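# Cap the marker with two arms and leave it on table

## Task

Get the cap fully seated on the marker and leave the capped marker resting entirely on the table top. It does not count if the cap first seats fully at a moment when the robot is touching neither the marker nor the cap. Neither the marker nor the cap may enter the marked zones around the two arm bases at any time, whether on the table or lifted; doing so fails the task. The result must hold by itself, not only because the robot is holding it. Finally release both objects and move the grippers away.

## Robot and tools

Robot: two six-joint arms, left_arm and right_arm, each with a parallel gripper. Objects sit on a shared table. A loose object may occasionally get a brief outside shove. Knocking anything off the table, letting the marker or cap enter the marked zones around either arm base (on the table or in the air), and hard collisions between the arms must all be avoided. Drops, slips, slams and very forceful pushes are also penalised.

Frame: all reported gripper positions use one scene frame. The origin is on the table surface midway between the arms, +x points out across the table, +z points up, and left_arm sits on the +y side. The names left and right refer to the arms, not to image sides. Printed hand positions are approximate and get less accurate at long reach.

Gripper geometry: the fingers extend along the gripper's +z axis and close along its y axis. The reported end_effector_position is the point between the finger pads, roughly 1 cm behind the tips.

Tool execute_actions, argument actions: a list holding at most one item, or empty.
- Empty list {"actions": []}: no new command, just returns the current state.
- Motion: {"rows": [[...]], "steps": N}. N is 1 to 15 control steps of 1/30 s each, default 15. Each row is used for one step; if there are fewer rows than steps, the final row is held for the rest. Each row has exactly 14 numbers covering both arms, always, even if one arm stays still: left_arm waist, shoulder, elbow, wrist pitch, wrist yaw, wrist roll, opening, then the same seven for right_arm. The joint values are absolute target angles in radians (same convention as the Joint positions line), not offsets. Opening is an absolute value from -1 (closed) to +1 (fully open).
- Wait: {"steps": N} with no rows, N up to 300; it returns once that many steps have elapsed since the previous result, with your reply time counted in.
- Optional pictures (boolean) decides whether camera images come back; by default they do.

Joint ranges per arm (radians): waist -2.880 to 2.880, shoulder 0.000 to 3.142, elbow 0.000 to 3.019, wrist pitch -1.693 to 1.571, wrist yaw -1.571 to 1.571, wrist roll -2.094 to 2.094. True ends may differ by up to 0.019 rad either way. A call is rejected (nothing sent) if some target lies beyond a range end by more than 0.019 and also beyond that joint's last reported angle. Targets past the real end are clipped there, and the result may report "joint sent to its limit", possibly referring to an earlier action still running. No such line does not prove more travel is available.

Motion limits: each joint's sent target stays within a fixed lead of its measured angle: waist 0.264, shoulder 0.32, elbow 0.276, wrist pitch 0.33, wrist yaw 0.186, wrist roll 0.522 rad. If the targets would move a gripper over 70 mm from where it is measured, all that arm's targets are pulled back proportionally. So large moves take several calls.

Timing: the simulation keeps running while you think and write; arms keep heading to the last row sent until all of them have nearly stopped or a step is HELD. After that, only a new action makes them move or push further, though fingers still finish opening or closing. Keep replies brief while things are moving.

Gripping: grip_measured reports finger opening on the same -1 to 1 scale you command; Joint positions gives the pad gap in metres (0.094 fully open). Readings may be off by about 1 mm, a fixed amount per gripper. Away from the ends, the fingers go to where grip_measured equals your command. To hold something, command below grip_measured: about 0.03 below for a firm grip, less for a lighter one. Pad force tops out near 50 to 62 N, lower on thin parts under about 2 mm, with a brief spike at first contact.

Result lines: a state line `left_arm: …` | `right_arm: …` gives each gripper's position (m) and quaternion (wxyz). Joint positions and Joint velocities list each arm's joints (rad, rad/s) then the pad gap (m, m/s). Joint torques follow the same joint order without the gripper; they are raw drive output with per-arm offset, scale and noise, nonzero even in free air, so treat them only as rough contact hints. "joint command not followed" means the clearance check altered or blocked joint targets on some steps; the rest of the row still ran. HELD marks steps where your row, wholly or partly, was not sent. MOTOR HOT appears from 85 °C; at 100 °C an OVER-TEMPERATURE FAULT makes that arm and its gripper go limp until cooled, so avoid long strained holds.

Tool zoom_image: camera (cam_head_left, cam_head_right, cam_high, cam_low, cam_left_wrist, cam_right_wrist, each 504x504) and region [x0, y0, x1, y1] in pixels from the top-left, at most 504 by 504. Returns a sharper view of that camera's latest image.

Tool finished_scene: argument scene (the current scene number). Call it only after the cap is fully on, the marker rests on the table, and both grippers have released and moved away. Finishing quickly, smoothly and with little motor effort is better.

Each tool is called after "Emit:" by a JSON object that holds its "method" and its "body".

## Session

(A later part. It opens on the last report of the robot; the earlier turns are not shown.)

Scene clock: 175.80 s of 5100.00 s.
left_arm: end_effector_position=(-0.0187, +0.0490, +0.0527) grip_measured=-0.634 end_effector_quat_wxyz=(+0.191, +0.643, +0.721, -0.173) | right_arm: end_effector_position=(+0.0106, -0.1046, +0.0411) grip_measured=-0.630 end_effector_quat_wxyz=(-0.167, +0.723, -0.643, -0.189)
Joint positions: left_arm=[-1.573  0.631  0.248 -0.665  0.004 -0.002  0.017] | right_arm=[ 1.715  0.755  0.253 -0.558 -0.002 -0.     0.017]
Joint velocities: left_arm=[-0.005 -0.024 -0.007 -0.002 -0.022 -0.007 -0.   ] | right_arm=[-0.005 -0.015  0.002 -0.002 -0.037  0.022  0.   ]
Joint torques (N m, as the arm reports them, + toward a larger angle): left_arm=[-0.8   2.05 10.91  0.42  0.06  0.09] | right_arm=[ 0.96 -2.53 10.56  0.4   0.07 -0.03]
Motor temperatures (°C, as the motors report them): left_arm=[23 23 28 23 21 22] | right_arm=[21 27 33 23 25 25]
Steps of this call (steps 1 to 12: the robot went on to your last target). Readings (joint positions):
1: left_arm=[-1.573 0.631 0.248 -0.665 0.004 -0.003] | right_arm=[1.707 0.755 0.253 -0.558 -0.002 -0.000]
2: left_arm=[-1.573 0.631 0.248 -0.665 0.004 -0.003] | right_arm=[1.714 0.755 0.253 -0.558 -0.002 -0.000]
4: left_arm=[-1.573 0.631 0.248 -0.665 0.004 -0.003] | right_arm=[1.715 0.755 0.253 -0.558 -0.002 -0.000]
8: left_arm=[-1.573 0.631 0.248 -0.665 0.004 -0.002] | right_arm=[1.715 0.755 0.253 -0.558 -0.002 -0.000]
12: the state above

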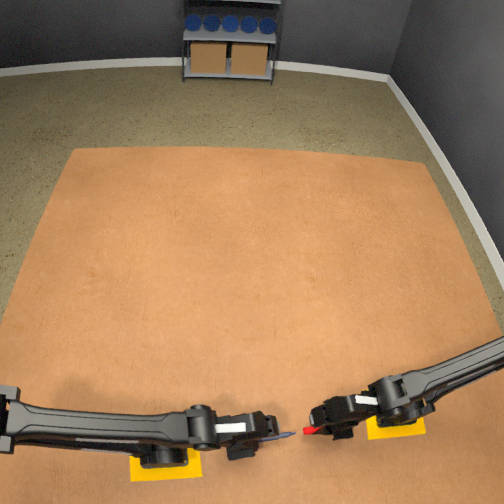

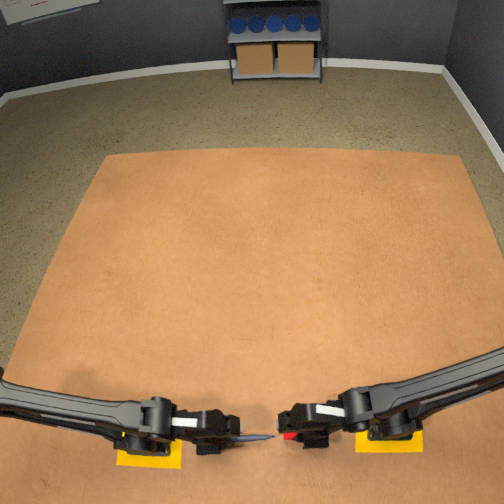

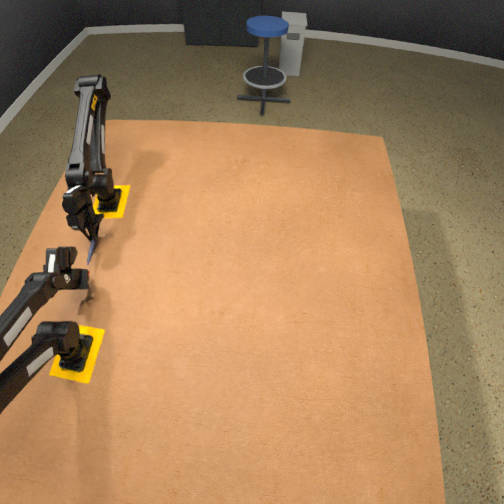

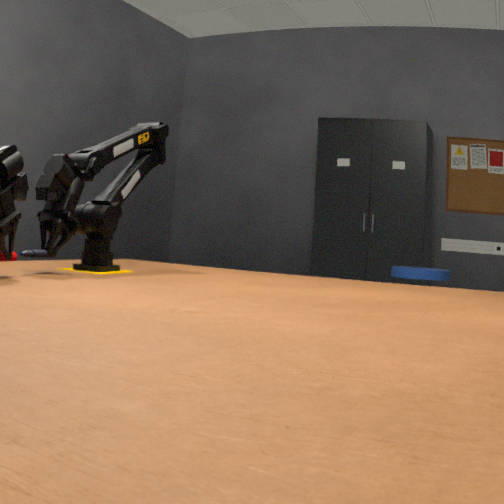

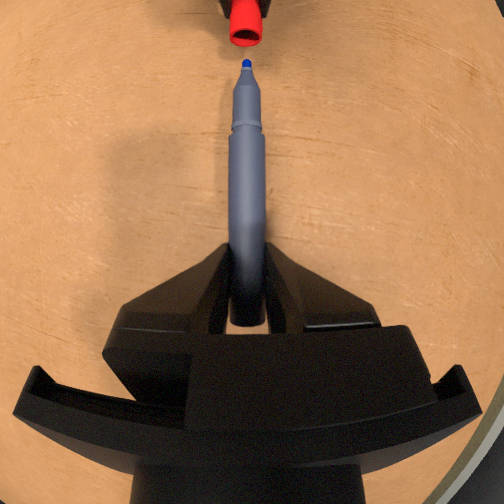

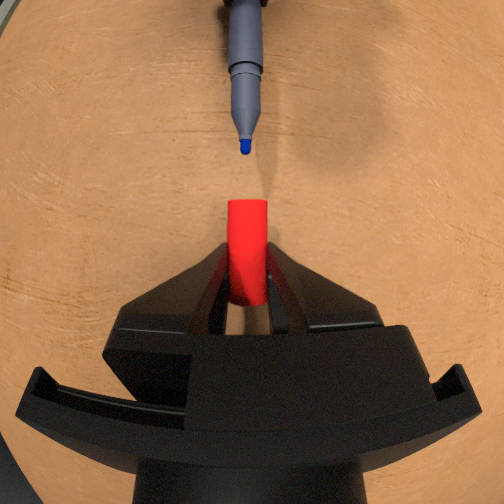

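Emit:
{"method": "execute_actions", "body": {"actions": [{"rows":[[-1.575,0.635,0.26,-0.67,0.004,0.008,-0.68,1.716,0.756,0.28,-0.555,0,-0.01,-0.67],[-1.575,0.635,0.265,-0.66,0.004,0.008,-0.68,1.72,0.764,0.298,-0.54,0,-0.01,-0.67],[-1.575,0.635,0.27,-0.65,0.004,0.008,-0.68,1.723,0.773,0.303,-0.534,0,-0.01,-0.67],[-1.575,0.635,0.275,-0.645,0.004,0.008,-0.68,1.723,0.782,0.308,-0.53,0,-0.01,-0.67],[-1.575,0.635,0.28,-0.645,0.004,0.008,-0.68,1.723,0.792,0.313,-0.525,0,-0.01,-0.67],[-1.575,0.635,0.28,-0.645,0.004,0.008,-0.68,1.723,0.802,0.318,-0.52,0,-0.01,-0.67],[-1.575,0.635,0.28,-0.645,0.004,0.008,-0.68,1.723,0.812,0.323,-0.515,0,-0.01,-0.67],[-1.575,0.635,0.28,-0.645,0.004,0.008,-0.68,1.723,0.822,0.328,-0.51,0,-0.01,-0.67],[-1.575,0.635,0.28,-0.645,0.004,0.008,-0.68,1.723,0.832,0.333,-0.505,0,-0.01,-0.67],[-1.575,0.635,0.28,-0.645,0.004,0.008,-0.68,1.723,0.842,0.338,-0.5,0,-0.01,-0.67],[-1.575,0.635,0.28,-0.645,0.004,0.008,-0.68,1.723,0.851,0.342,-0.495,0,-0.01,-0.67],[-1.575,0.635,0.28,-0.645,0.004,0.008,-0.68,1.723,0.858,0.346,-0.49,0,-0.01,-0.67]],"steps":15}], "pictures": false}}

Emit:
{"method": "execute_actions", "body": {"actions": [{"steps":8}]}}

Emit:
{"method": "zoom_image", "body": {"camera": "cam_low", "region": [0,220,80,280]}}

Emit:
{"method": "zoom_image", "body": {"camera": "cam_left_wrist", "region": [180,0,320,140]}}

Scene clock: 206.80 s of 5100.00 s.
left_arm: end_effector_position=(-0.0187, +0.0490, +0.0527) grip_measured=-0.634 end_effector_quat_wxyz=(+0.191, +0.643, +0.721, -0.173) | right_arm: end_effector_position=(+0.0080, -0.0824, +0.0474) grip_measured=-0.630 end_effector_quat_wxyz=(-0.168, +0.723, -0.643, -0.190)
Joint positions: left_arm=[-1.573  0.631  0.248 -0.665  0.004 -0.002  0.017] | right_arm=[ 1.715  0.849  0.304 -0.514 -0.002 -0.     0.017]
Joint velocities: left_arm=[-0.005 -0.015 -0.007  0.002 -0.037  0.037  0.   ] | right_arm=[-0.005  0.034  0.032  0.056  0.007  0.022  0.001]
Joint torques (N m, as the arm reports them, + toward a larger angle): left_arm=[-0.4   2.02 13.29  1.75  0.06  0.09] | right_arm=[ 1.3  -2.68 14.03  1.6   0.12 -0.02]
Motor temperatures (°C, as the motors report them): left_arm=[23 22 29 23 21 22] | right_arm=[21 25 31 23 25 25]
Steps of this call (steps 1 to 30: the robot went on to your last target; steps 31 to 90: nothing new was sent; then 27.50 s passed at rest; steps 91 to 105: all 15 steps of this action). Readings (joint positions):
91: left_arm=[-1.573 0.631 0.248 -0.665 0.004 -0.002] | right_arm=[1.715 0.755 0.253 -0.558 -0.002 -0.000]
92: left_arm=[-1.573 0.631 0.248 -0.665 0.004 -0.002] | right_arm=[1.715 0.755 0.253 -0.558 -0.002 -0.000]
94: left_arm=[-1.573 0.631 0.248 -0.665 0.004 -0.002] | right_arm=[1.715 0.757 0.254 -0.558 -0.002 -0.000]
98: left_arm=[-1.573 0.631 0.248 -0.665 0.004 -0.002] | right_arm=[1.715 0.789 0.270 -0.545 -0.002 -0.000]
105: the state above

Scene clock: 207.07 s of 5100.00 s.
left_arm: end_effector_position=(-0.0187, +0.0490, +0.0527) grip_measured=-0.634 end_effector_quat_wxyz=(+0.191, +0.643, +0.721, -0.173) | right_arm: end_effector_position=(+0.0079, -0.0818, +0.0478) grip_measured=-0.630 end_effector_quat_wxyz=(-0.168, +0.723, -0.643, -0.190)
Joint positions: left_arm=[-1.573  0.631  0.248 -0.665  0.004 -0.002  0.017] | right_arm=[ 1.715  0.85   0.305 -0.512 -0.002 -0.     0.017]
Joint velocities: left_arm=[-0.005  0.005  0.012 -0.007 -0.007 -0.022 -0.001] | right_arm=[-0.005 -0.024 -0.007 -0.007  0.022 -0.007 -0.001]
Joint torques (N m, as the arm reports them, + toward a larger angle): left_arm=[-0.35  1.96 13.32  1.75  0.06  0.1 ] | right_arm=[ 1.2  -2.9  13.93  1.8   0.1  -0.01]
Motor temperatures (°C, as the motors report them): left_arm=[23 22 29 23 21 22] | right_arm=[21 25 31 23 25 25]
Steps of this call (steps 1 to 8: the robot went on to your last target). Readings (joint positions):
1: left_arm=[-1.573 0.631 0.248 -0.665 0.004 -0.002] | right_arm=[1.715 0.850 0.305 -0.513 -0.002 -0.000]
2: left_arm=[-1.573 0.631 0.248 -0.665 0.004 -0.002] | right_arm=[1.715 0.850 0.305 -0.512 -0.002 -0.000]
4: left_arm=[-1.573 0.631 0.248 -0.665 0.004 -0.002] | right_arm=[1.715 0.850 0.305 -0.512 -0.002 -0.000]
8: the state above

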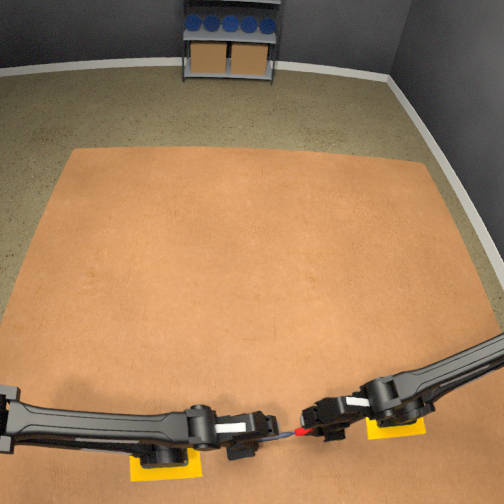

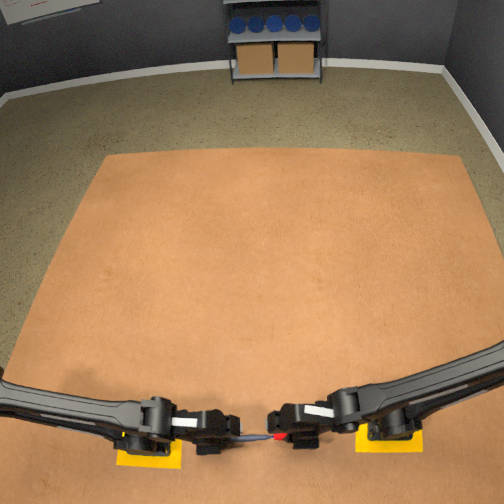

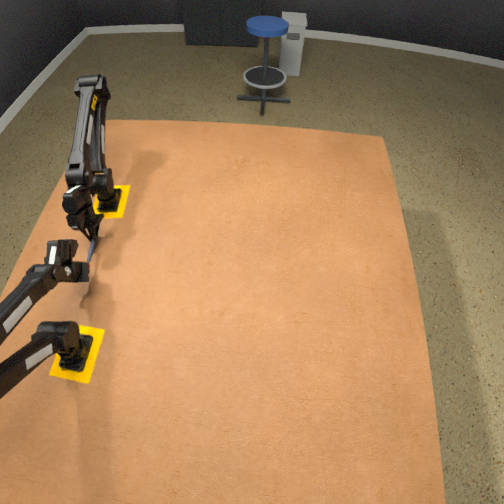

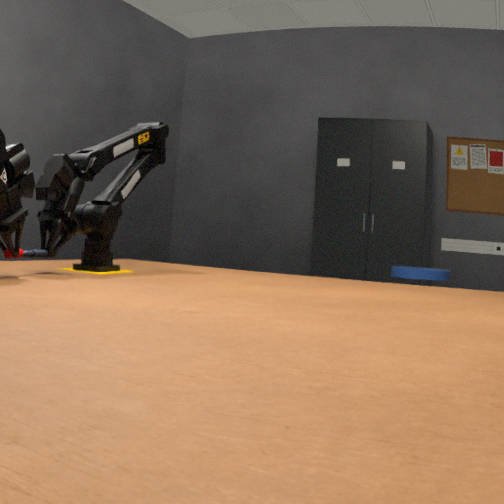

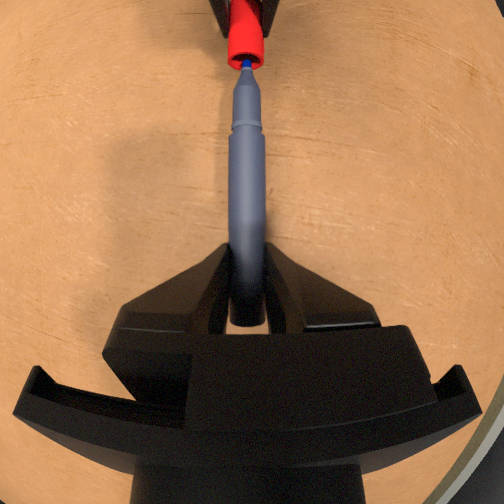

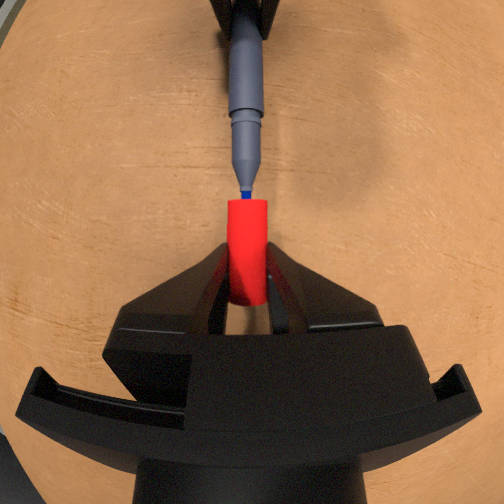

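Region (0, 220, 80, 280) of cam_low's 504x504 image, scaled by 6.300, with more detail than that image has; it fills the top 378 rows of this view, and the rest is white.

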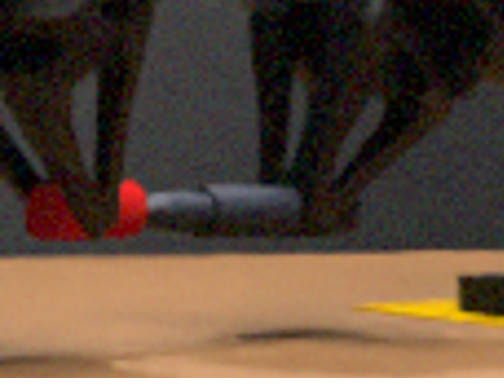

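Region (180, 0, 320, 140) of cam_left_wrist's 504x504 image, scaled by 3.600, with more detail than that image has.

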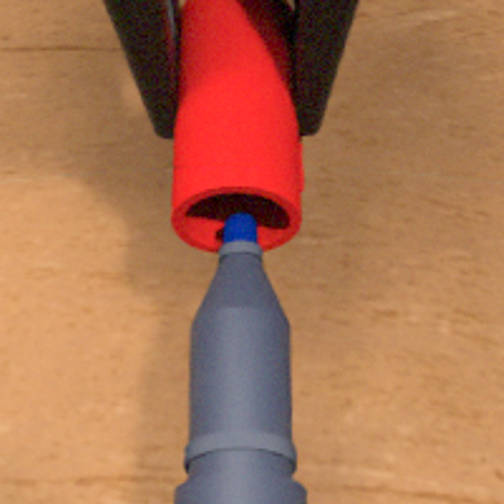

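Emit:
{"method": "execute_actions", "body": {"actions": []}}

Scene clock: 235.07 s of 5100.00 s.
left_arm: end_effector_position=(-0.0187, +0.0490, +0.0527) grip_measured=-0.634 end_effector_quat_wxyz=(+0.191, +0.643, +0.721, -0.173) | right_arm: end_effector_position=(+0.0079, -0.0818, +0.0478) grip_measured=-0.630 end_effector_quat_wxyz=(-0.168, +0.723, -0.643, -0.190)
Joint positions: left_arm=[-1.573  0.631  0.248 -0.665  0.004 -0.002  0.017] | right_arm=[ 1.715  0.85   0.305 -0.512 -0.002 -0.     0.017]
Joint velocities: left_arm=[-0.015 -0.005 -0.012 -0.007 -0.051 -0.066 -0.001] | right_arm=[ 0.015 -0.005  0.017 -0.012 -0.095 -0.007 -0.001]
Joint torques (N m, as the arm reports them, + toward a larger angle): left_arm=[-0.42  2.06 13.31  1.77  0.06  0.1 ] | right_arm=[ 1.7  -2.15 14.22  1.73  0.13  0.02]
Motor temperatures (°C, as the motors report them): left_arm=[23 22 31 23 21 22] | right_arm=[21 25 33 23 25 25]
Steps of this call (steps 1 to 15: the robot went on to your last target; steps 16 to 90: nothing new was sent; then 25.00 s passed at rest). Readings (joint positions):
1: left_arm=[-1.573 0.631 0.248 -0.665 0.004 -0.002] | right_arm=[1.715 0.850 0.305 -0.512 -0.002 -0.000]
2: left_arm=[-1.573 0.631 0.248 -0.665 0.004 -0.002] | right_arm=[1.715 0.850 0.305 -0.512 -0.002 -0.000]
4: left_arm=[-1.573 0.631 0.248 -0.665 0.004 -0.002] | right_arm=[1.715 0.850 0.305 -0.512 -0.002 -0.000]
8: left_arm=[-1.573 0.631 0.248 -0.665 0.004 -0.002] | right_arm=[1.715 0.850 0.305 -0.512 -0.002 -0.000]
90: the state above
All arms were judged still, so your last target was given up. Only a new action makes them travel on or press farther. Fingers that are still opening or closing keep moving.

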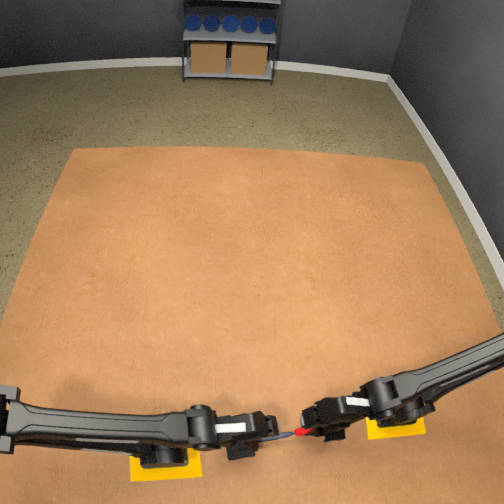

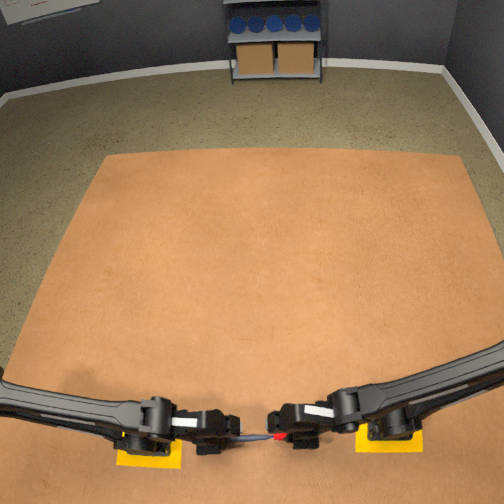

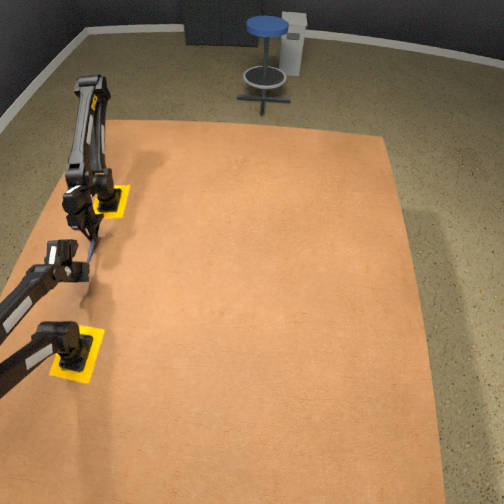

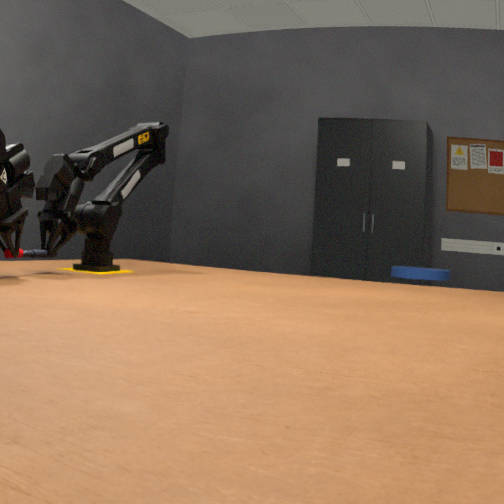

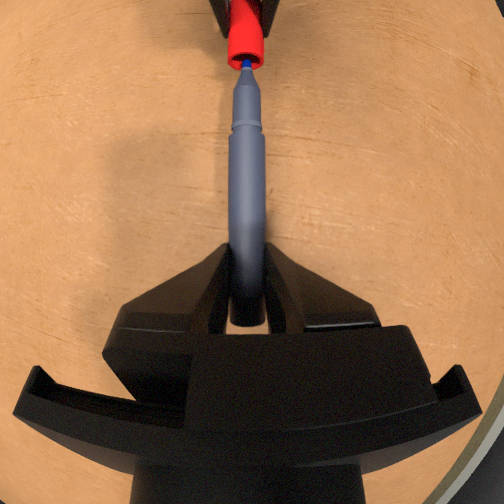

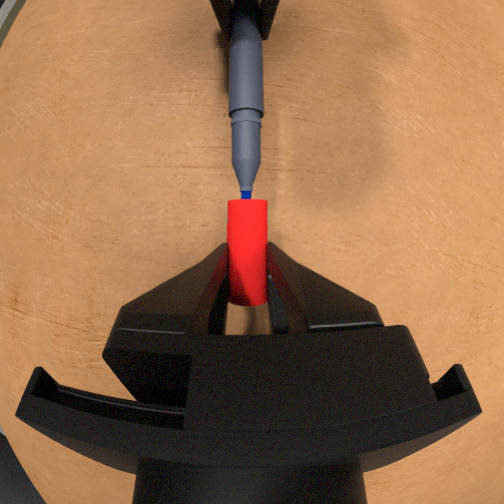

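Emit:
{"method": "execute_actions", "body": {"actions": [{"rows":[[-1.575,0.635,0.28,-0.645,0.004,0.008,-0.68,1.723,0.868,0.350,-0.484,0,-0.01,-0.67],[-1.575,0.635,0.28,-0.645,0.004,0.008,-0.68,1.723,0.878,0.354,-0.479,0,-0.01,-0.67],[-1.575,0.635,0.28,-0.645,0.004,0.008,-0.68,1.723,0.888,0.358,-0.473,0,-0.01,-0.67],[-1.575,0.635,0.28,-0.645,0.004,0.008,-0.68,1.723,0.898,0.362,-0.468,0,-0.01,-0.67],[-1.575,0.635,0.28,-0.645,0.004,0.008,-0.68,1.723,0.908,0.367,-0.462,0,-0.01,-0.67],[-1.575,0.635,0.28,-0.645,0.004,0.008,-0.68,1.723,0.918,0.371,-0.456,0,-0.01,-0.67],[-1.575,0.635,0.28,-0.645,0.004,0.008,-0.68,1.723,0.928,0.375,-0.451,0,-0.01,-0.67],[-1.575,0.635,0.28,-0.645,0.004,0.008,-0.68,1.723,0.938,0.380,-0.445,0,-0.01,-0.67],[-1.575,0.635,0.28,-0.645,0.004,0.008,-0.68,1.723,0.948,0.384,-0.44,0,-0.01,-0.67],[-1.575,0.635,0.28,-0.645,0.004,0.008,-0.68,1.723,0.958,0.389,-0.434,0,-0.01,-0.67]],"steps":15}]}}

Scene clock: 247.93 s of 5100.00 s.
left_arm: end_effector_position=(-0.0187, +0.0490, +0.0527) grip_measured=-0.634 end_effector_quat_wxyz=(+0.191, +0.643, +0.721, -0.173) | right_arm: end_effector_position=(+0.0054, -0.0603, +0.0476) grip_measured=-0.630 end_effector_quat_wxyz=(-0.168, +0.723, -0.643, -0.190)
Joint positions: left_arm=[-1.573  0.631  0.248 -0.665  0.004 -0.002  0.017] | right_arm=[ 1.715  0.95   0.348 -0.457 -0.002 -0.     0.017]
Joint velocities: left_arm=[-0.005 -0.015 -0.002 -0.012  0.022 -0.022  0.001] | right_arm=[-0.005  0.005 -0.002  0.002 -0.007 -0.007  0.001]
Joint torques (N m, as the arm reports them, + toward a larger angle): left_arm=[-0.37  1.98 13.29  1.77  0.05  0.09] | right_arm=[ 1.7  -3.33 13.75  1.89  0.07 -0.01]
Motor temperatures (°C, as the motors report them): left_arm=[23 22 31 23 21 22] | right_arm=[21 25 34 23 25 25]
Steps of this call (steps 1 to 90: nothing new was sent; then 9.37 s passed at rest; steps 91 to 105: all 15 steps of this action). Readings (joint positions):
91: left_arm=[-1.573 0.631 0.248 -0.665 0.004 -0.002] | right_arm=[1.715 0.850 0.305 -0.511 -0.002 -0.000]
92: left_arm=[-1.573 0.631 0.248 -0.665 0.004 -0.002] | right_arm=[1.715 0.852 0.306 -0.509 -0.002 -0.000]
94: left_arm=[-1.573 0.631 0.248 -0.665 0.004 -0.002] | right_arm=[1.715 0.863 0.309 -0.502 -0.002 -0.000]
98: left_arm=[-1.573 0.631 0.248 -0.665 0.004 -0.002] | right_arm=[1.715 0.907 0.326 -0.481 -0.002 -0.000]
105: the state above

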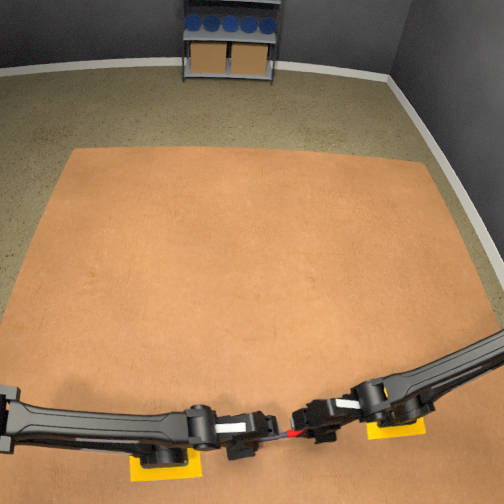

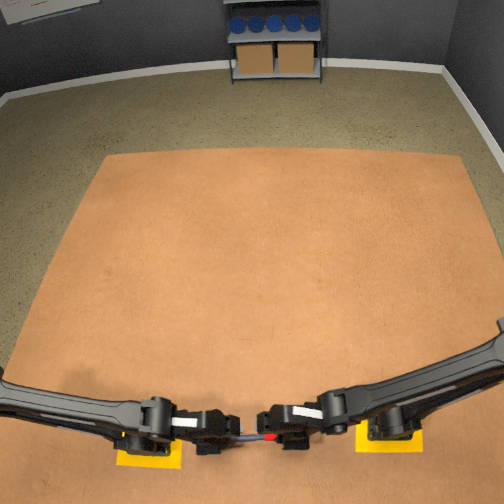

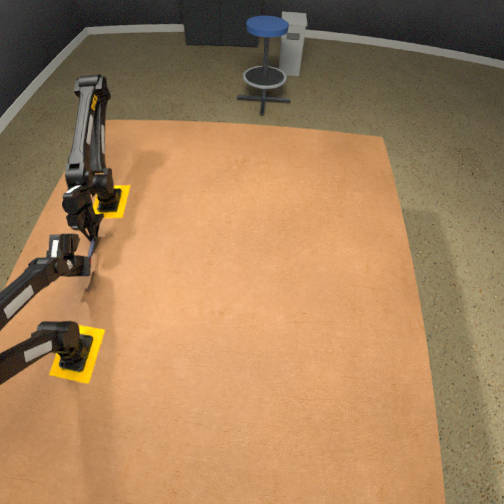

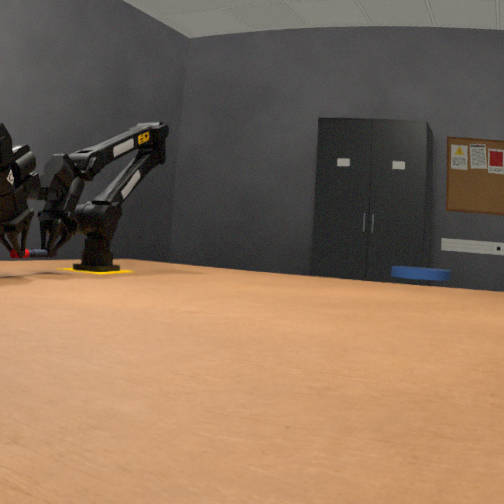

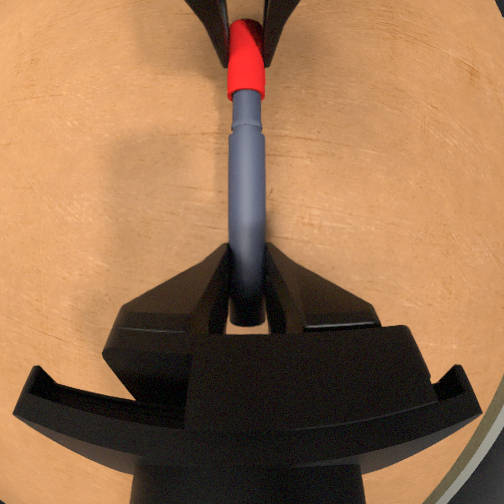

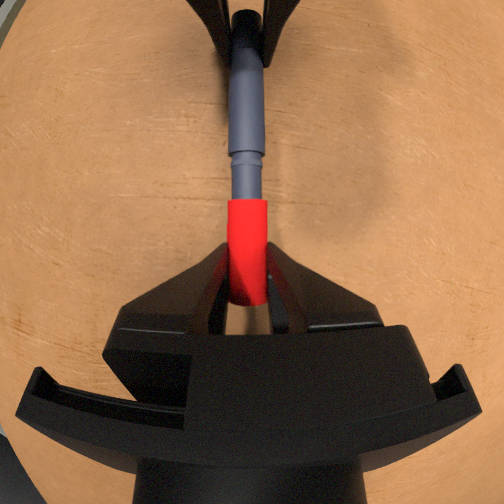

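Emit:
{"method": "execute_actions", "body": {"actions": [{"rows":[[-1.575,0.635,0.28,-0.645,0.004,0.008,-0.68,1.723,0.968,0.394,-0.429,0,-0.01,-0.67],[-1.575,0.635,0.28,-0.645,0.004,0.008,-0.68,1.723,0.978,0.399,-0.424,0,-0.01,-0.67],[-1.575,0.635,0.28,-0.645,0.004,0.008,-0.68,1.723,0.988,0.404,-0.419,0,-0.01,-0.67],[-1.575,0.635,0.28,-0.645,0.004,0.008,-0.68,1.723,0.998,0.41,-0.414,0,-0.01,-0.67],[-1.575,0.635,0.28,-0.645,0.004,0.008,-0.68,1.723,1.008,0.415,-0.409,0,-0.01,-0.67],[-1.575,0.635,0.28,-0.645,0.004,0.008,-0.68,1.723,1.018,0.42,-0.404,0,-0.01,-0.67],[-1.575,0.635,0.28,-0.645,0.004,0.008,-0.69,1.723,1.028,0.426,-0.399,0,-0.01,-0.68],[-1.575,0.635,0.28,-0.645,0.004,0.008,-0.69,1.723,1.034,0.43,-0.395,0,-0.01,-0.68],[-1.575,0.635,0.285,-0.645,0.004,0.008,-0.69,1.723,1.04,0.434,-0.391,0,-0.01,-0.68]],"steps":13}], "pictures": false}}

Emit:
{"method": "execute_actions", "body": {"actions": [{"rows":[[-1.575,0.635,0.289,-0.639,0.004,0.008,-0.69,1.723,1.04,0.441,-0.384,0,-0.01,-0.68],[-1.575,0.634,0.293,-0.633,0.004,0.008,-0.69,1.723,1.04,0.448,-0.377,0,-0.01,-0.68],[-1.575,0.634,0.297,-0.628,0.004,0.008,-0.69,1.723,1.04,0.455,-0.37,0,-0.01,-0.68],[-1.575,0.633,0.301,-0.622,0.004,0.008,-0.69,1.723,1.04,0.462,-0.363,0,-0.01,-0.68],[-1.575,0.632,0.305,-0.616,0.004,0.008,-0.69,1.723,1.04,0.469,-0.356,0,-0.01,-0.68],[-1.575,0.632,0.31,-0.61,0.004,0.008,-0.69,1.723,1.04,0.476,-0.349,0,-0.01,-0.68],[-1.575,0.631,0.314,-0.604,0.004,0.008,-0.69,1.723,1.04,0.483,-0.342,0,-0.01,-0.68],[-1.575,0.63,0.318,-0.598,0.004,0.008,-0.69,1.723,1.04,0.49,-0.335,0,-0.01,-0.68],[-1.575,0.63,0.322,-0.593,0.004,0.008,-0.69,1.723,1.04,0.497,-0.328,0,-0.01,-0.68],[-1.575,0.629,0.326,-0.587,0.004,0.008,-0.69,1.723,1.04,0.504,-0.321,0,-0.01,-0.68]],"steps":15}]}}

Emit:
{"method": "zoom_image", "body": {"camera": "cam_right_wrist", "region": [200,140,300,240]}}

Scene clock: 273.70 s of 5100.00 s.
left_arm: end_effector_position=(-0.0186, +0.0490, +0.0526) grip_measured=-0.634 end_effector_quat_wxyz=(+0.191, +0.643, +0.721, -0.173) | right_arm: end_effector_position=(+0.0030, -0.0418, +0.0465) grip_measured=-0.630 end_effector_quat_wxyz=(-0.166, +0.724, -0.643, -0.188)
Joint positions: left_arm=[-1.573  0.632  0.248 -0.665  0.003 -0.002  0.017] | right_arm=[ 1.715  1.031  0.388 -0.421 -0.002 -0.001  0.017]
Joint velocities: left_arm=[-0.015  0.015 -0.012  0.022 -0.066 -0.037  0.   ] | right_arm=[-0.005 -0.005 -0.017  0.002 -0.125  0.037  0.   ]
Joint torques (N m, as the arm reports them, + toward a larger angle): left_arm=[-0.35  2.05 13.8   1.76  0.07  0.09] | right_arm=[ 1.26 -4.69 14.14  2.2   0.1  -0.03]
Motor temperatures (°C, as the motors report them): left_arm=[23 22 31 23 21 22] | right_arm=[21 25 34 23 25 25]
Steps of this call (steps 1 to 15: the robot went on to your last target; steps 16 to 90: nothing new was sent; then 22.33 s passed at rest; steps 91 to 103: all 13 steps of this action). Readings (joint positions):
91: left_arm=[-1.573 0.631 0.248 -0.665 0.004 -0.002] | right_arm=[1.715 0.950 0.348 -0.457 -0.002 -0.000]
92: left_arm=[-1.573 0.631 0.248 -0.665 0.004 -0.002] | right_arm=[1.715 0.951 0.349 -0.455 -0.002 -0.000]
94: left_arm=[-1.573 0.631 0.248 -0.665 0.004 -0.002] | right_arm=[1.715 0.963 0.353 -0.449 -0.002 -0.000]
98: left_arm=[-1.573 0.631 0.248 -0.665 0.004 -0.002] | right_arm=[1.715 1.005 0.376 -0.429 -0.002 -0.000]
103: the state above

Scene clock: 274.20 s of 5100.00 s.
left_arm: end_effector_position=(-0.0184, +0.0471, +0.0536) grip_measured=-0.634 end_effector_quat_wxyz=(+0.194, +0.642, +0.721, -0.176) | right_arm: end_effector_position=(+0.0024, -0.0367, +0.0490) grip_measured=-0.630 end_effector_quat_wxyz=(-0.170, +0.723, -0.642, -0.192)
Joint positions: left_arm=[-1.573  0.633  0.248 -0.656  0.003 -0.002  0.017] | right_arm=[ 1.715  1.038  0.396 -0.41  -0.002 -0.001  0.017]
Joint velocities: left_arm=[-0.005  0.005 -0.012 -0.002  0.037  0.037 -0.001] | right_arm=[ 0.005 -0.005 -0.002  0.002  0.066 -0.022  0.001]
Joint torques (N m, as the arm reports them, + toward a larger angle): left_arm=[-0.44  1.35 17.65  3.76  0.07  0.09] | right_arm=[ 1.51 -5.81 20.24  4.08  0.13 -0.01]
Motor temperatures (°C, as the motors report them): left_arm=[23 22 31 23 21 22] | right_arm=[21 25 34 24 25 25]
Steps of this call (steps 1 to 15: all 15 steps of this action). Readings (joint positions):
1: left_arm=[-1.573 0.632 0.248 -0.665 0.003 -0.002] | right_arm=[1.715 1.031 0.388 -0.420 -0.002 -0.001]
2: left_arm=[-1.573 0.633 0.248 -0.665 0.003 -0.002] | right_arm=[1.715 1.031 0.389 -0.419 -0.002 -0.001]
4: left_arm=[-1.573 0.633 0.248 -0.665 0.003 -0.002] | right_arm=[1.715 1.031 0.390 -0.418 -0.002 -0.001]
8: left_arm=[-1.573 0.633 0.248 -0.663 0.003 -0.002] | right_arm=[1.715 1.033 0.393 -0.415 -0.002 -0.001]
15: the state above

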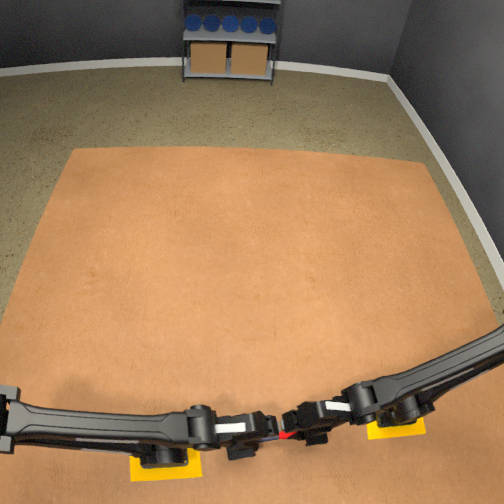

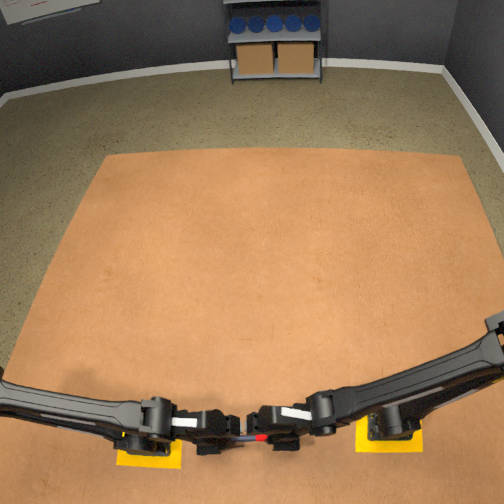

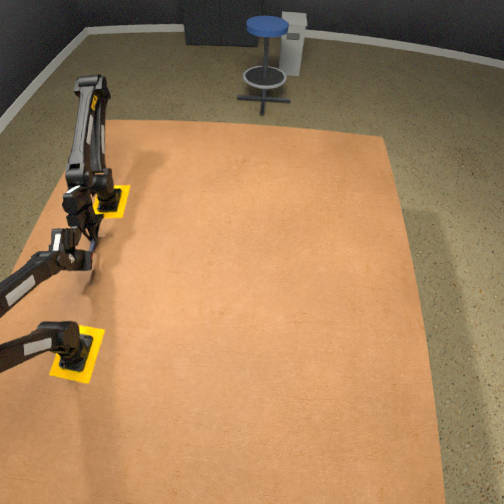

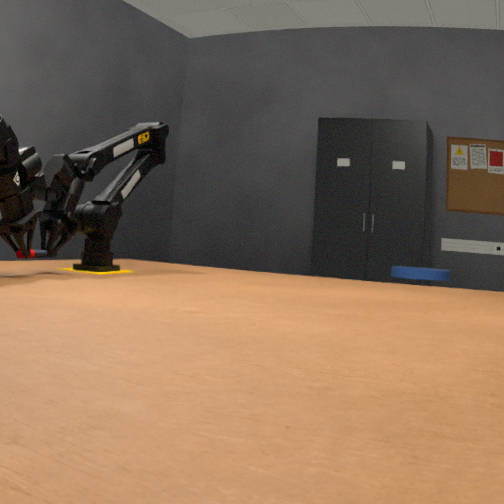

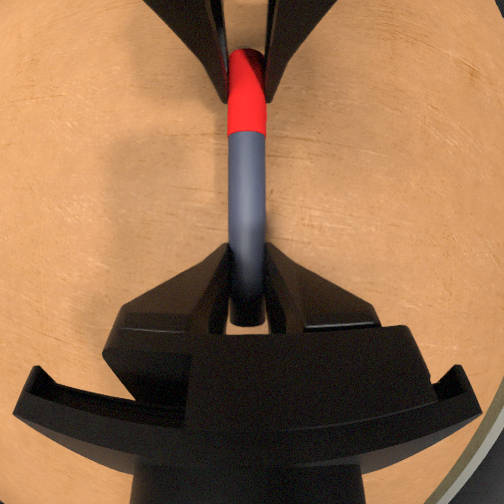

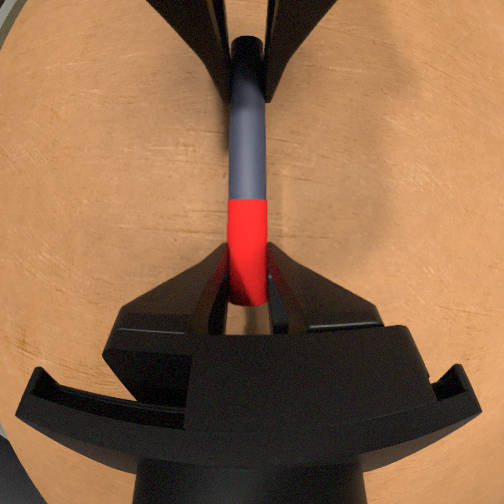

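Region (200, 140, 300, 240) of cam_right_wrist's 504x504 image, scaled by 5.040, with more detail than that image has.

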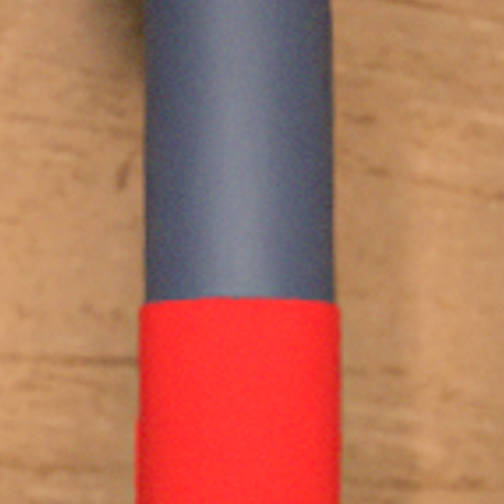

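Seated. Relax, release, retreat, lower.

Emit:
{"method": "execute_actions", "body": {"actions": [{"rows":[[-1.575,0.63,0.317,-0.596,0.004,0.008,-0.68,1.723,1.04,0.49,-0.333,0,-0.01,-0.67],[-1.575,0.631,0.308,-0.605,0.004,0.008,-0.68,1.723,1.04,0.477,-0.346,0,-0.01,-0.67],[-1.575,0.632,0.298,-0.614,0.004,0.008,-0.68,1.723,1.04,0.463,-0.358,0,-0.01,-0.67],[-1.575,0.633,0.289,-0.623,0.004,0.008,-0.68,1.723,1.04,0.45,-0.371,0,-0.01,-0.67],[-1.575,0.634,0.28,-0.632,0.004,0.008,-0.68,1.723,1.04,0.436,-0.384,0,-0.01,-0.67],[-1.575,0.635,0.27,-0.642,0.004,0.008,-0.68,1.723,1.04,0.422,-0.397,0,-0.01,-0.67],[-1.575,0.635,0.27,-0.642,0.004,0.008,-0.68,1.723,1.04,0.422,-0.397,0,-0.01,-0.65],[-1.575,0.635,0.27,-0.642,0.004,0.008,-0.68,1.723,1.04,0.422,-0.397,0,-0.01,-0.62],[-1.575,0.635,0.27,-0.642,0.004,0.008,-0.68,1.723,1.04,0.422,-0.397,0,-0.01,-0.55],[-1.575,0.635,0.27,-0.642,0.004,0.008,-0.68,1.723,1.04,0.422,-0.397,0,-0.01,-0.4],[-1.575,0.635,0.27,-0.642,0.004,0.008,-0.68,1.723,1.04,0.422,-0.397,0,-0.01,-0.2],[-1.575,0.635,0.27,-0.642,0.004,0.008,-0.68,1.723,1.04,0.422,-0.397,0,-0.01,0.1]],"steps":15}], "pictures": false}}

Emit:
{"method": "execute_actions", "body": {"actions": [{"rows":[[-1.575,0.635,0.27,-0.642,0.004,0.008,-0.68,1.723,1.02,0.418,-0.415,0,-0.01,0.1],[-1.575,0.635,0.27,-0.642,0.004,0.008,-0.68,1.723,0.99,0.413,-0.44,0,-0.01,0.1],[-1.575,0.64,0.27,-0.637,0.004,0.008,-0.68,1.723,0.95,0.406,-0.475,0,-0.01,0.1],[-1.575,0.65,0.27,-0.627,0.004,0.008,-0.68,1.723,0.91,0.399,-0.51,0,-0.01,0.1],[-1.575,0.665,0.27,-0.613,0.004,0.008,-0.68,1.723,0.87,0.392,-0.546,0,-0.01,0.1],[-1.575,0.68,0.27,-0.598,0.004,0.008,-0.68,1.723,0.83,0.385,-0.582,0,-0.01,0.1],[-1.575,0.7,0.27,-0.579,0.004,0.008,-0.68,1.723,0.79,0.378,-0.618,0,-0.01,0.1],[-1.575,0.72,0.27,-0.56,0.004,0.008,-0.68,1.723,0.75,0.371,-0.654,0,-0.01,0.1],[-1.575,0.74,0.27,-0.54,0.004,0.008,-0.68,1.723,0.71,0.364,-0.69,0,-0.01,0.1],[-1.575,0.76,0.27,-0.521,0.004,0.008,-0.68,1.723,0.67,0.357,-0.726,0,-0.01,0.1],[-1.575,0.78,0.27,-0.501,0.004,0.008,-0.68,1.723,0.63,0.35,-0.762,0,-0.01,0.1],[-1.575,0.8,0.27,-0.482,0.004,0.008,-0.68,1.723,0.59,0.343,-0.798,0,-0.01,0.1],[-1.575,0.82,0.27,-0.462,0.004,0.008,-0.68,1.723,0.55,0.336,-0.834,0,-0.01,0.1],[-1.575,0.84,0.27,-0.443,0.004,0.008,-0.68,1.723,0.51,0.329,-0.87,0,-0.01,0.1],[-1.575,0.86,0.27,-0.424,0.004,0.008,-0.68,1.723,0.475,0.323,-0.9,0,-0.01,0.1]],"steps":15}], "pictures": false}}

Emit:
{"method": "execute_actions", "body": {"actions": [{"rows":[[-1.575,0.878,0.27,-0.406,0.004,0.008,-0.68,1.7,0.445,0.318,-0.93,0,-0.01,0.1],[-1.575,0.893,0.27,-0.39,0.004,0.008,-0.68,1.66,0.42,0.314,-0.95,0,-0.01,0.1],[-1.575,0.906,0.27,-0.376,0.004,0.008,-0.68,1.6,0.405,0.311,-0.965,0,-0.01,0.1],[-1.575,0.917,0.27,-0.362,0.004,0.008,-0.68,1.53,0.4,0.31,-0.97,0,-0.01,0.1],[-1.575,0.927,0.27,-0.35,0.004,0.008,-0.68,1.46,0.4,0.31,-0.97,0,-0.01,0.1],[-1.575,0.935,0.27,-0.34,0.004,0.008,-0.68,1.39,0.4,0.31,-0.97,0,-0.01,0.1],[-1.575,0.94,0.27,-0.334,0.004,0.008,-0.68,1.32,0.4,0.31,-0.97,0,-0.01,0.1],[-1.575,0.94,0.27,-0.334,0.004,0.008,-0.68,1.25,0.4,0.31,-0.97,0,-0.01,0.1],[-1.575,0.94,0.27,-0.334,0.004,0.008,-0.68,1.18,0.4,0.31,-0.97,0,-0.01,0.1],[-1.575,0.94,0.27,-0.334,0.004,0.008,-0.68,1.11,0.4,0.31,-0.97,0,-0.01,0.1],[-1.575,0.94,0.27,-0.334,0.004,0.008,-0.68,1.05,0.4,0.31,-0.97,0,-0.01,0.1],[-1.575,0.94,0.27,-0.334,0.004,0.008,-0.68,1.0,0.4,0.31,-0.97,0,-0.01,0.1]],"steps":15}]}}

Emit:
{"method": "zoom_image", "body": {"camera": "cam_low", "region": [0,230,80,290]}}

Scene clock: 320.50 s of 5100.00 s.
left_arm: end_effector_position=(-0.0184, +0.0474, +0.0530) grip_measured=-0.634 end_effector_quat_wxyz=(+0.193, +0.642, +0.721, -0.175) | right_arm: end_effector_position=(+0.0025, -0.0372, +0.0488) grip_measured=+0.095 end_effector_quat_wxyz=(-0.169, +0.723, -0.642, -0.191)
Joint positions: left_arm=[-1.573  0.635  0.248 -0.657  0.003 -0.002  0.017] | right_arm=[ 1.715  1.038  0.396 -0.413 -0.002 -0.001  0.051]
Joint velocities: left_arm=[ 0.015 -0.015 -0.012 -0.007 -0.11  -0.007  0.   ] | right_arm=[-0.024  0.005  0.007 -0.022  0.007  0.007  0.004]
Joint torques (N m, as the arm reports them, + toward a larger angle): left_arm=[-0.38  1.63 12.34  1.49  0.08  0.09] | right_arm=[ 1.65 -4.77 12.04  1.68  0.09 -0.05]
Motor temperatures (°C, as the motors report them): left_arm=[23 22 35 23 21 22] | right_arm=[21 25 40 24 25 25]
Steps of this call (steps 1 to 15: the robot went on to your last target; steps 16 to 90: nothing new was sent; then 42.80 s passed at rest; steps 91 to 105: all 15 steps of this action). Readings (joint positions):
91: left_arm=[-1.573 0.633 0.248 -0.656 0.003 -0.002] | right_arm=[1.715 1.038 0.396 -0.410 -0.002 -0.001]
92: left_arm=[-1.573 0.633 0.248 -0.656 0.003 -0.002] | right_arm=[1.715 1.038 0.396 -0.410 -0.002 -0.001]
94: left_arm=[-1.573 0.634 0.248 -0.656 0.003 -0.002] | right_arm=[1.715 1.038 0.396 -0.410 -0.002 -0.001]
98: left_arm=[-1.573 0.635 0.248 -0.657 0.003 -0.002] | right_arm=[1.715 1.038 0.396 -0.414 -0.002 -0.001]
105: the state above

Scene clock: 321.00 s of 5100.00 s.
left_arm: end_effector_position=(-0.0161, +0.0274, +0.0316) grip_measured=-0.634 end_effector_quat_wxyz=(+0.187, +0.644, +0.722, -0.169) | right_arm: end_effector_position=(+0.0117, -0.1157, +0.1002) grip_measured=+0.097 end_effector_quat_wxyz=(-0.183, +0.719, -0.638, -0.207)
Joint positions: left_arm=[-1.573  0.825  0.248 -0.484  0.003 -0.002  0.017] | right_arm=[ 1.715  0.536  0.342 -0.817 -0.002 -0.001  0.052]
Joint velocities: left_arm=[ 0.005  0.571  0.007  0.549 -0.051  0.007 -0.   ] | right_arm=[ 0.005 -1.089 -0.242 -1.009  0.007 -0.022  0.   ]
Joint torques (N m, as the arm reports them, + toward a larger angle): left_arm=[-0.3  -0.1  11.46  1.72  0.07  0.09] | right_arm=[ 0.52 -0.14 10.8   0.84  0.11 -0.04]
Motor temperatures (°C, as the motors report them): left_arm=[23 22 35 23 21 22] | right_arm=[21 25 40 24 25 25]
Steps of this call (steps 1 to 15: all 15 steps of this action). Readings (joint positions):
1: left_arm=[-1.573 0.635 0.248 -0.657 0.003 -0.002] | right_arm=[1.715 1.038 0.396 -0.413 -0.002 -0.001]
2: left_arm=[-1.573 0.635 0.248 -0.657 0.003 -0.002] | right_arm=[1.715 1.035 0.396 -0.415 -0.002 -0.001]
4: left_arm=[-1.573 0.636 0.248 -0.657 0.003 -0.002] | right_arm=[1.715 1.006 0.396 -0.445 -0.002 -0.001]
8: left_arm=[-1.573 0.675 0.248 -0.615 0.003 -0.002] | right_arm=[1.715 0.845 0.387 -0.569 -0.002 -0.001]
15: the state above

Scene clock: 321.50 s of 5100.00 s.
left_arm: end_effector_position=(-0.0144, +0.0125, +0.0193) grip_measured=-0.634 end_effector_quat_wxyz=(+0.191, +0.643, +0.721, -0.173) | right_arm: end_effector_position=(+0.1573, -0.1839, +0.0944) grip_measured=+0.098 end_effector_quat_wxyz=(+0.234, -0.445, +0.856, +0.120)
Joint positions: left_arm=[-1.573  0.94   0.248 -0.358  0.003 -0.002  0.017] | right_arm=[ 0.985  0.397  0.309 -0.95   0.002 -0.001  0.052]
Joint velocities: left_arm=[-0.024 -0.024  0.022 -0.017 -0.037 -0.022  0.   ] | right_arm=[-0.259  0.005  0.012 -0.012  0.022 -0.051  0.002]
Joint torques (N m, as the arm reports them, + toward a larger angle): left_arm=[-0.41 -0.79 10.85  1.93  0.07  0.1 ] | right_arm=[ 3.1   1.11 11.65  0.35  0.03  0.03]
Motor temperatures (°C, as the motors report them): left_arm=[23 22 35 23 21 22] | right_arm=[21 25 40 24 25 25]
Steps of this call (steps 1 to 15: all 15 steps of this action). Readings (joint positions):
1: left_arm=[-1.573 0.845 0.248 -0.465 0.003 -0.002] | right_arm=[1.715 0.501 0.334 -0.851 -0.002 -0.001]
2: left_arm=[-1.573 0.864 0.248 -0.447 0.003 -0.002] | right_arm=[1.709 0.468 0.326 -0.881 -0.002 -0.001]
4: left_arm=[-1.573 0.896 0.248 -0.415 0.003 -0.002] | right_arm=[1.655 0.418 0.314 -0.927 -0.003 -0.001]
8: left_arm=[-1.573 0.935 0.248 -0.369 0.003 -0.002] | right_arm=[1.381 0.397 0.309 -0.950 -0.002 -0.001]
15: the state above

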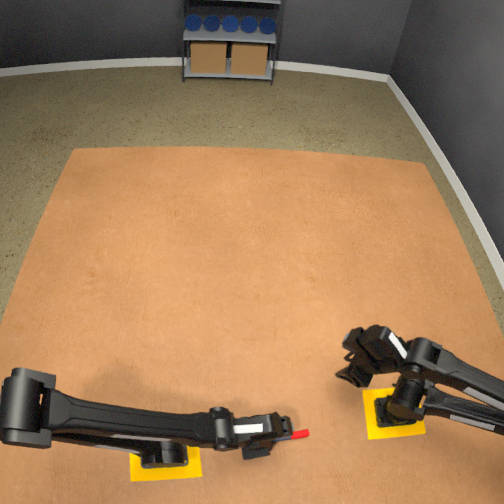

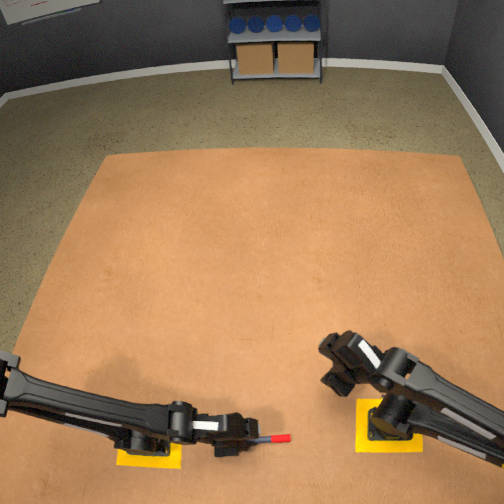

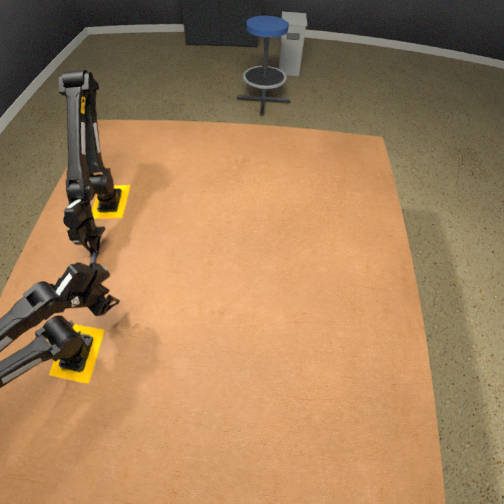

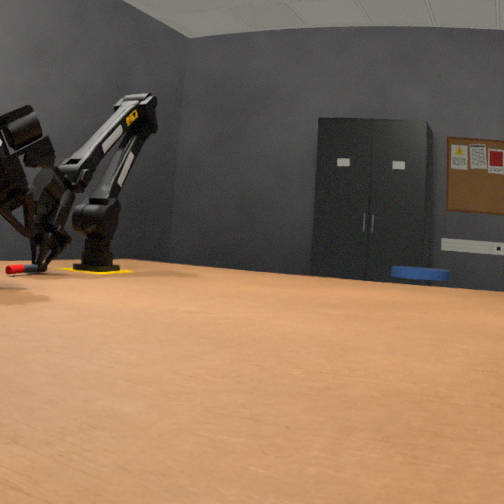

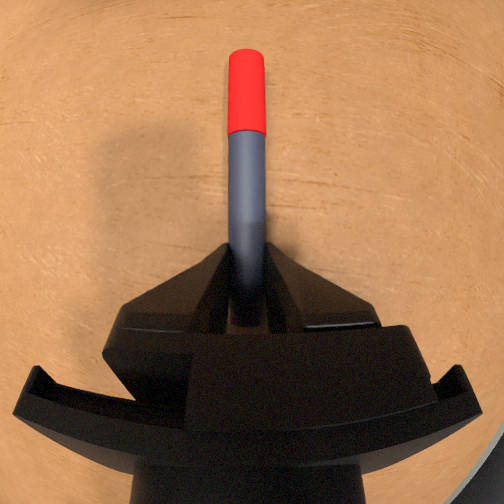

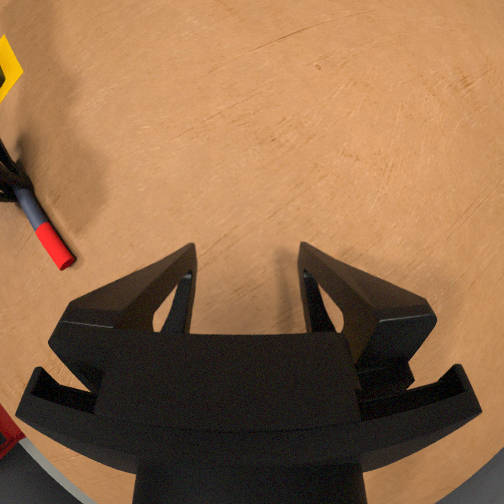

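Region (0, 230, 80, 290) of cam_low's 504x504 image, scaled by 6.300, with more detail than that image has; it fills the top 378 rows of this view, and the rest is white.

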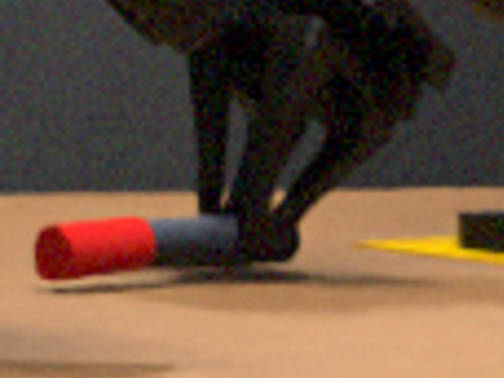

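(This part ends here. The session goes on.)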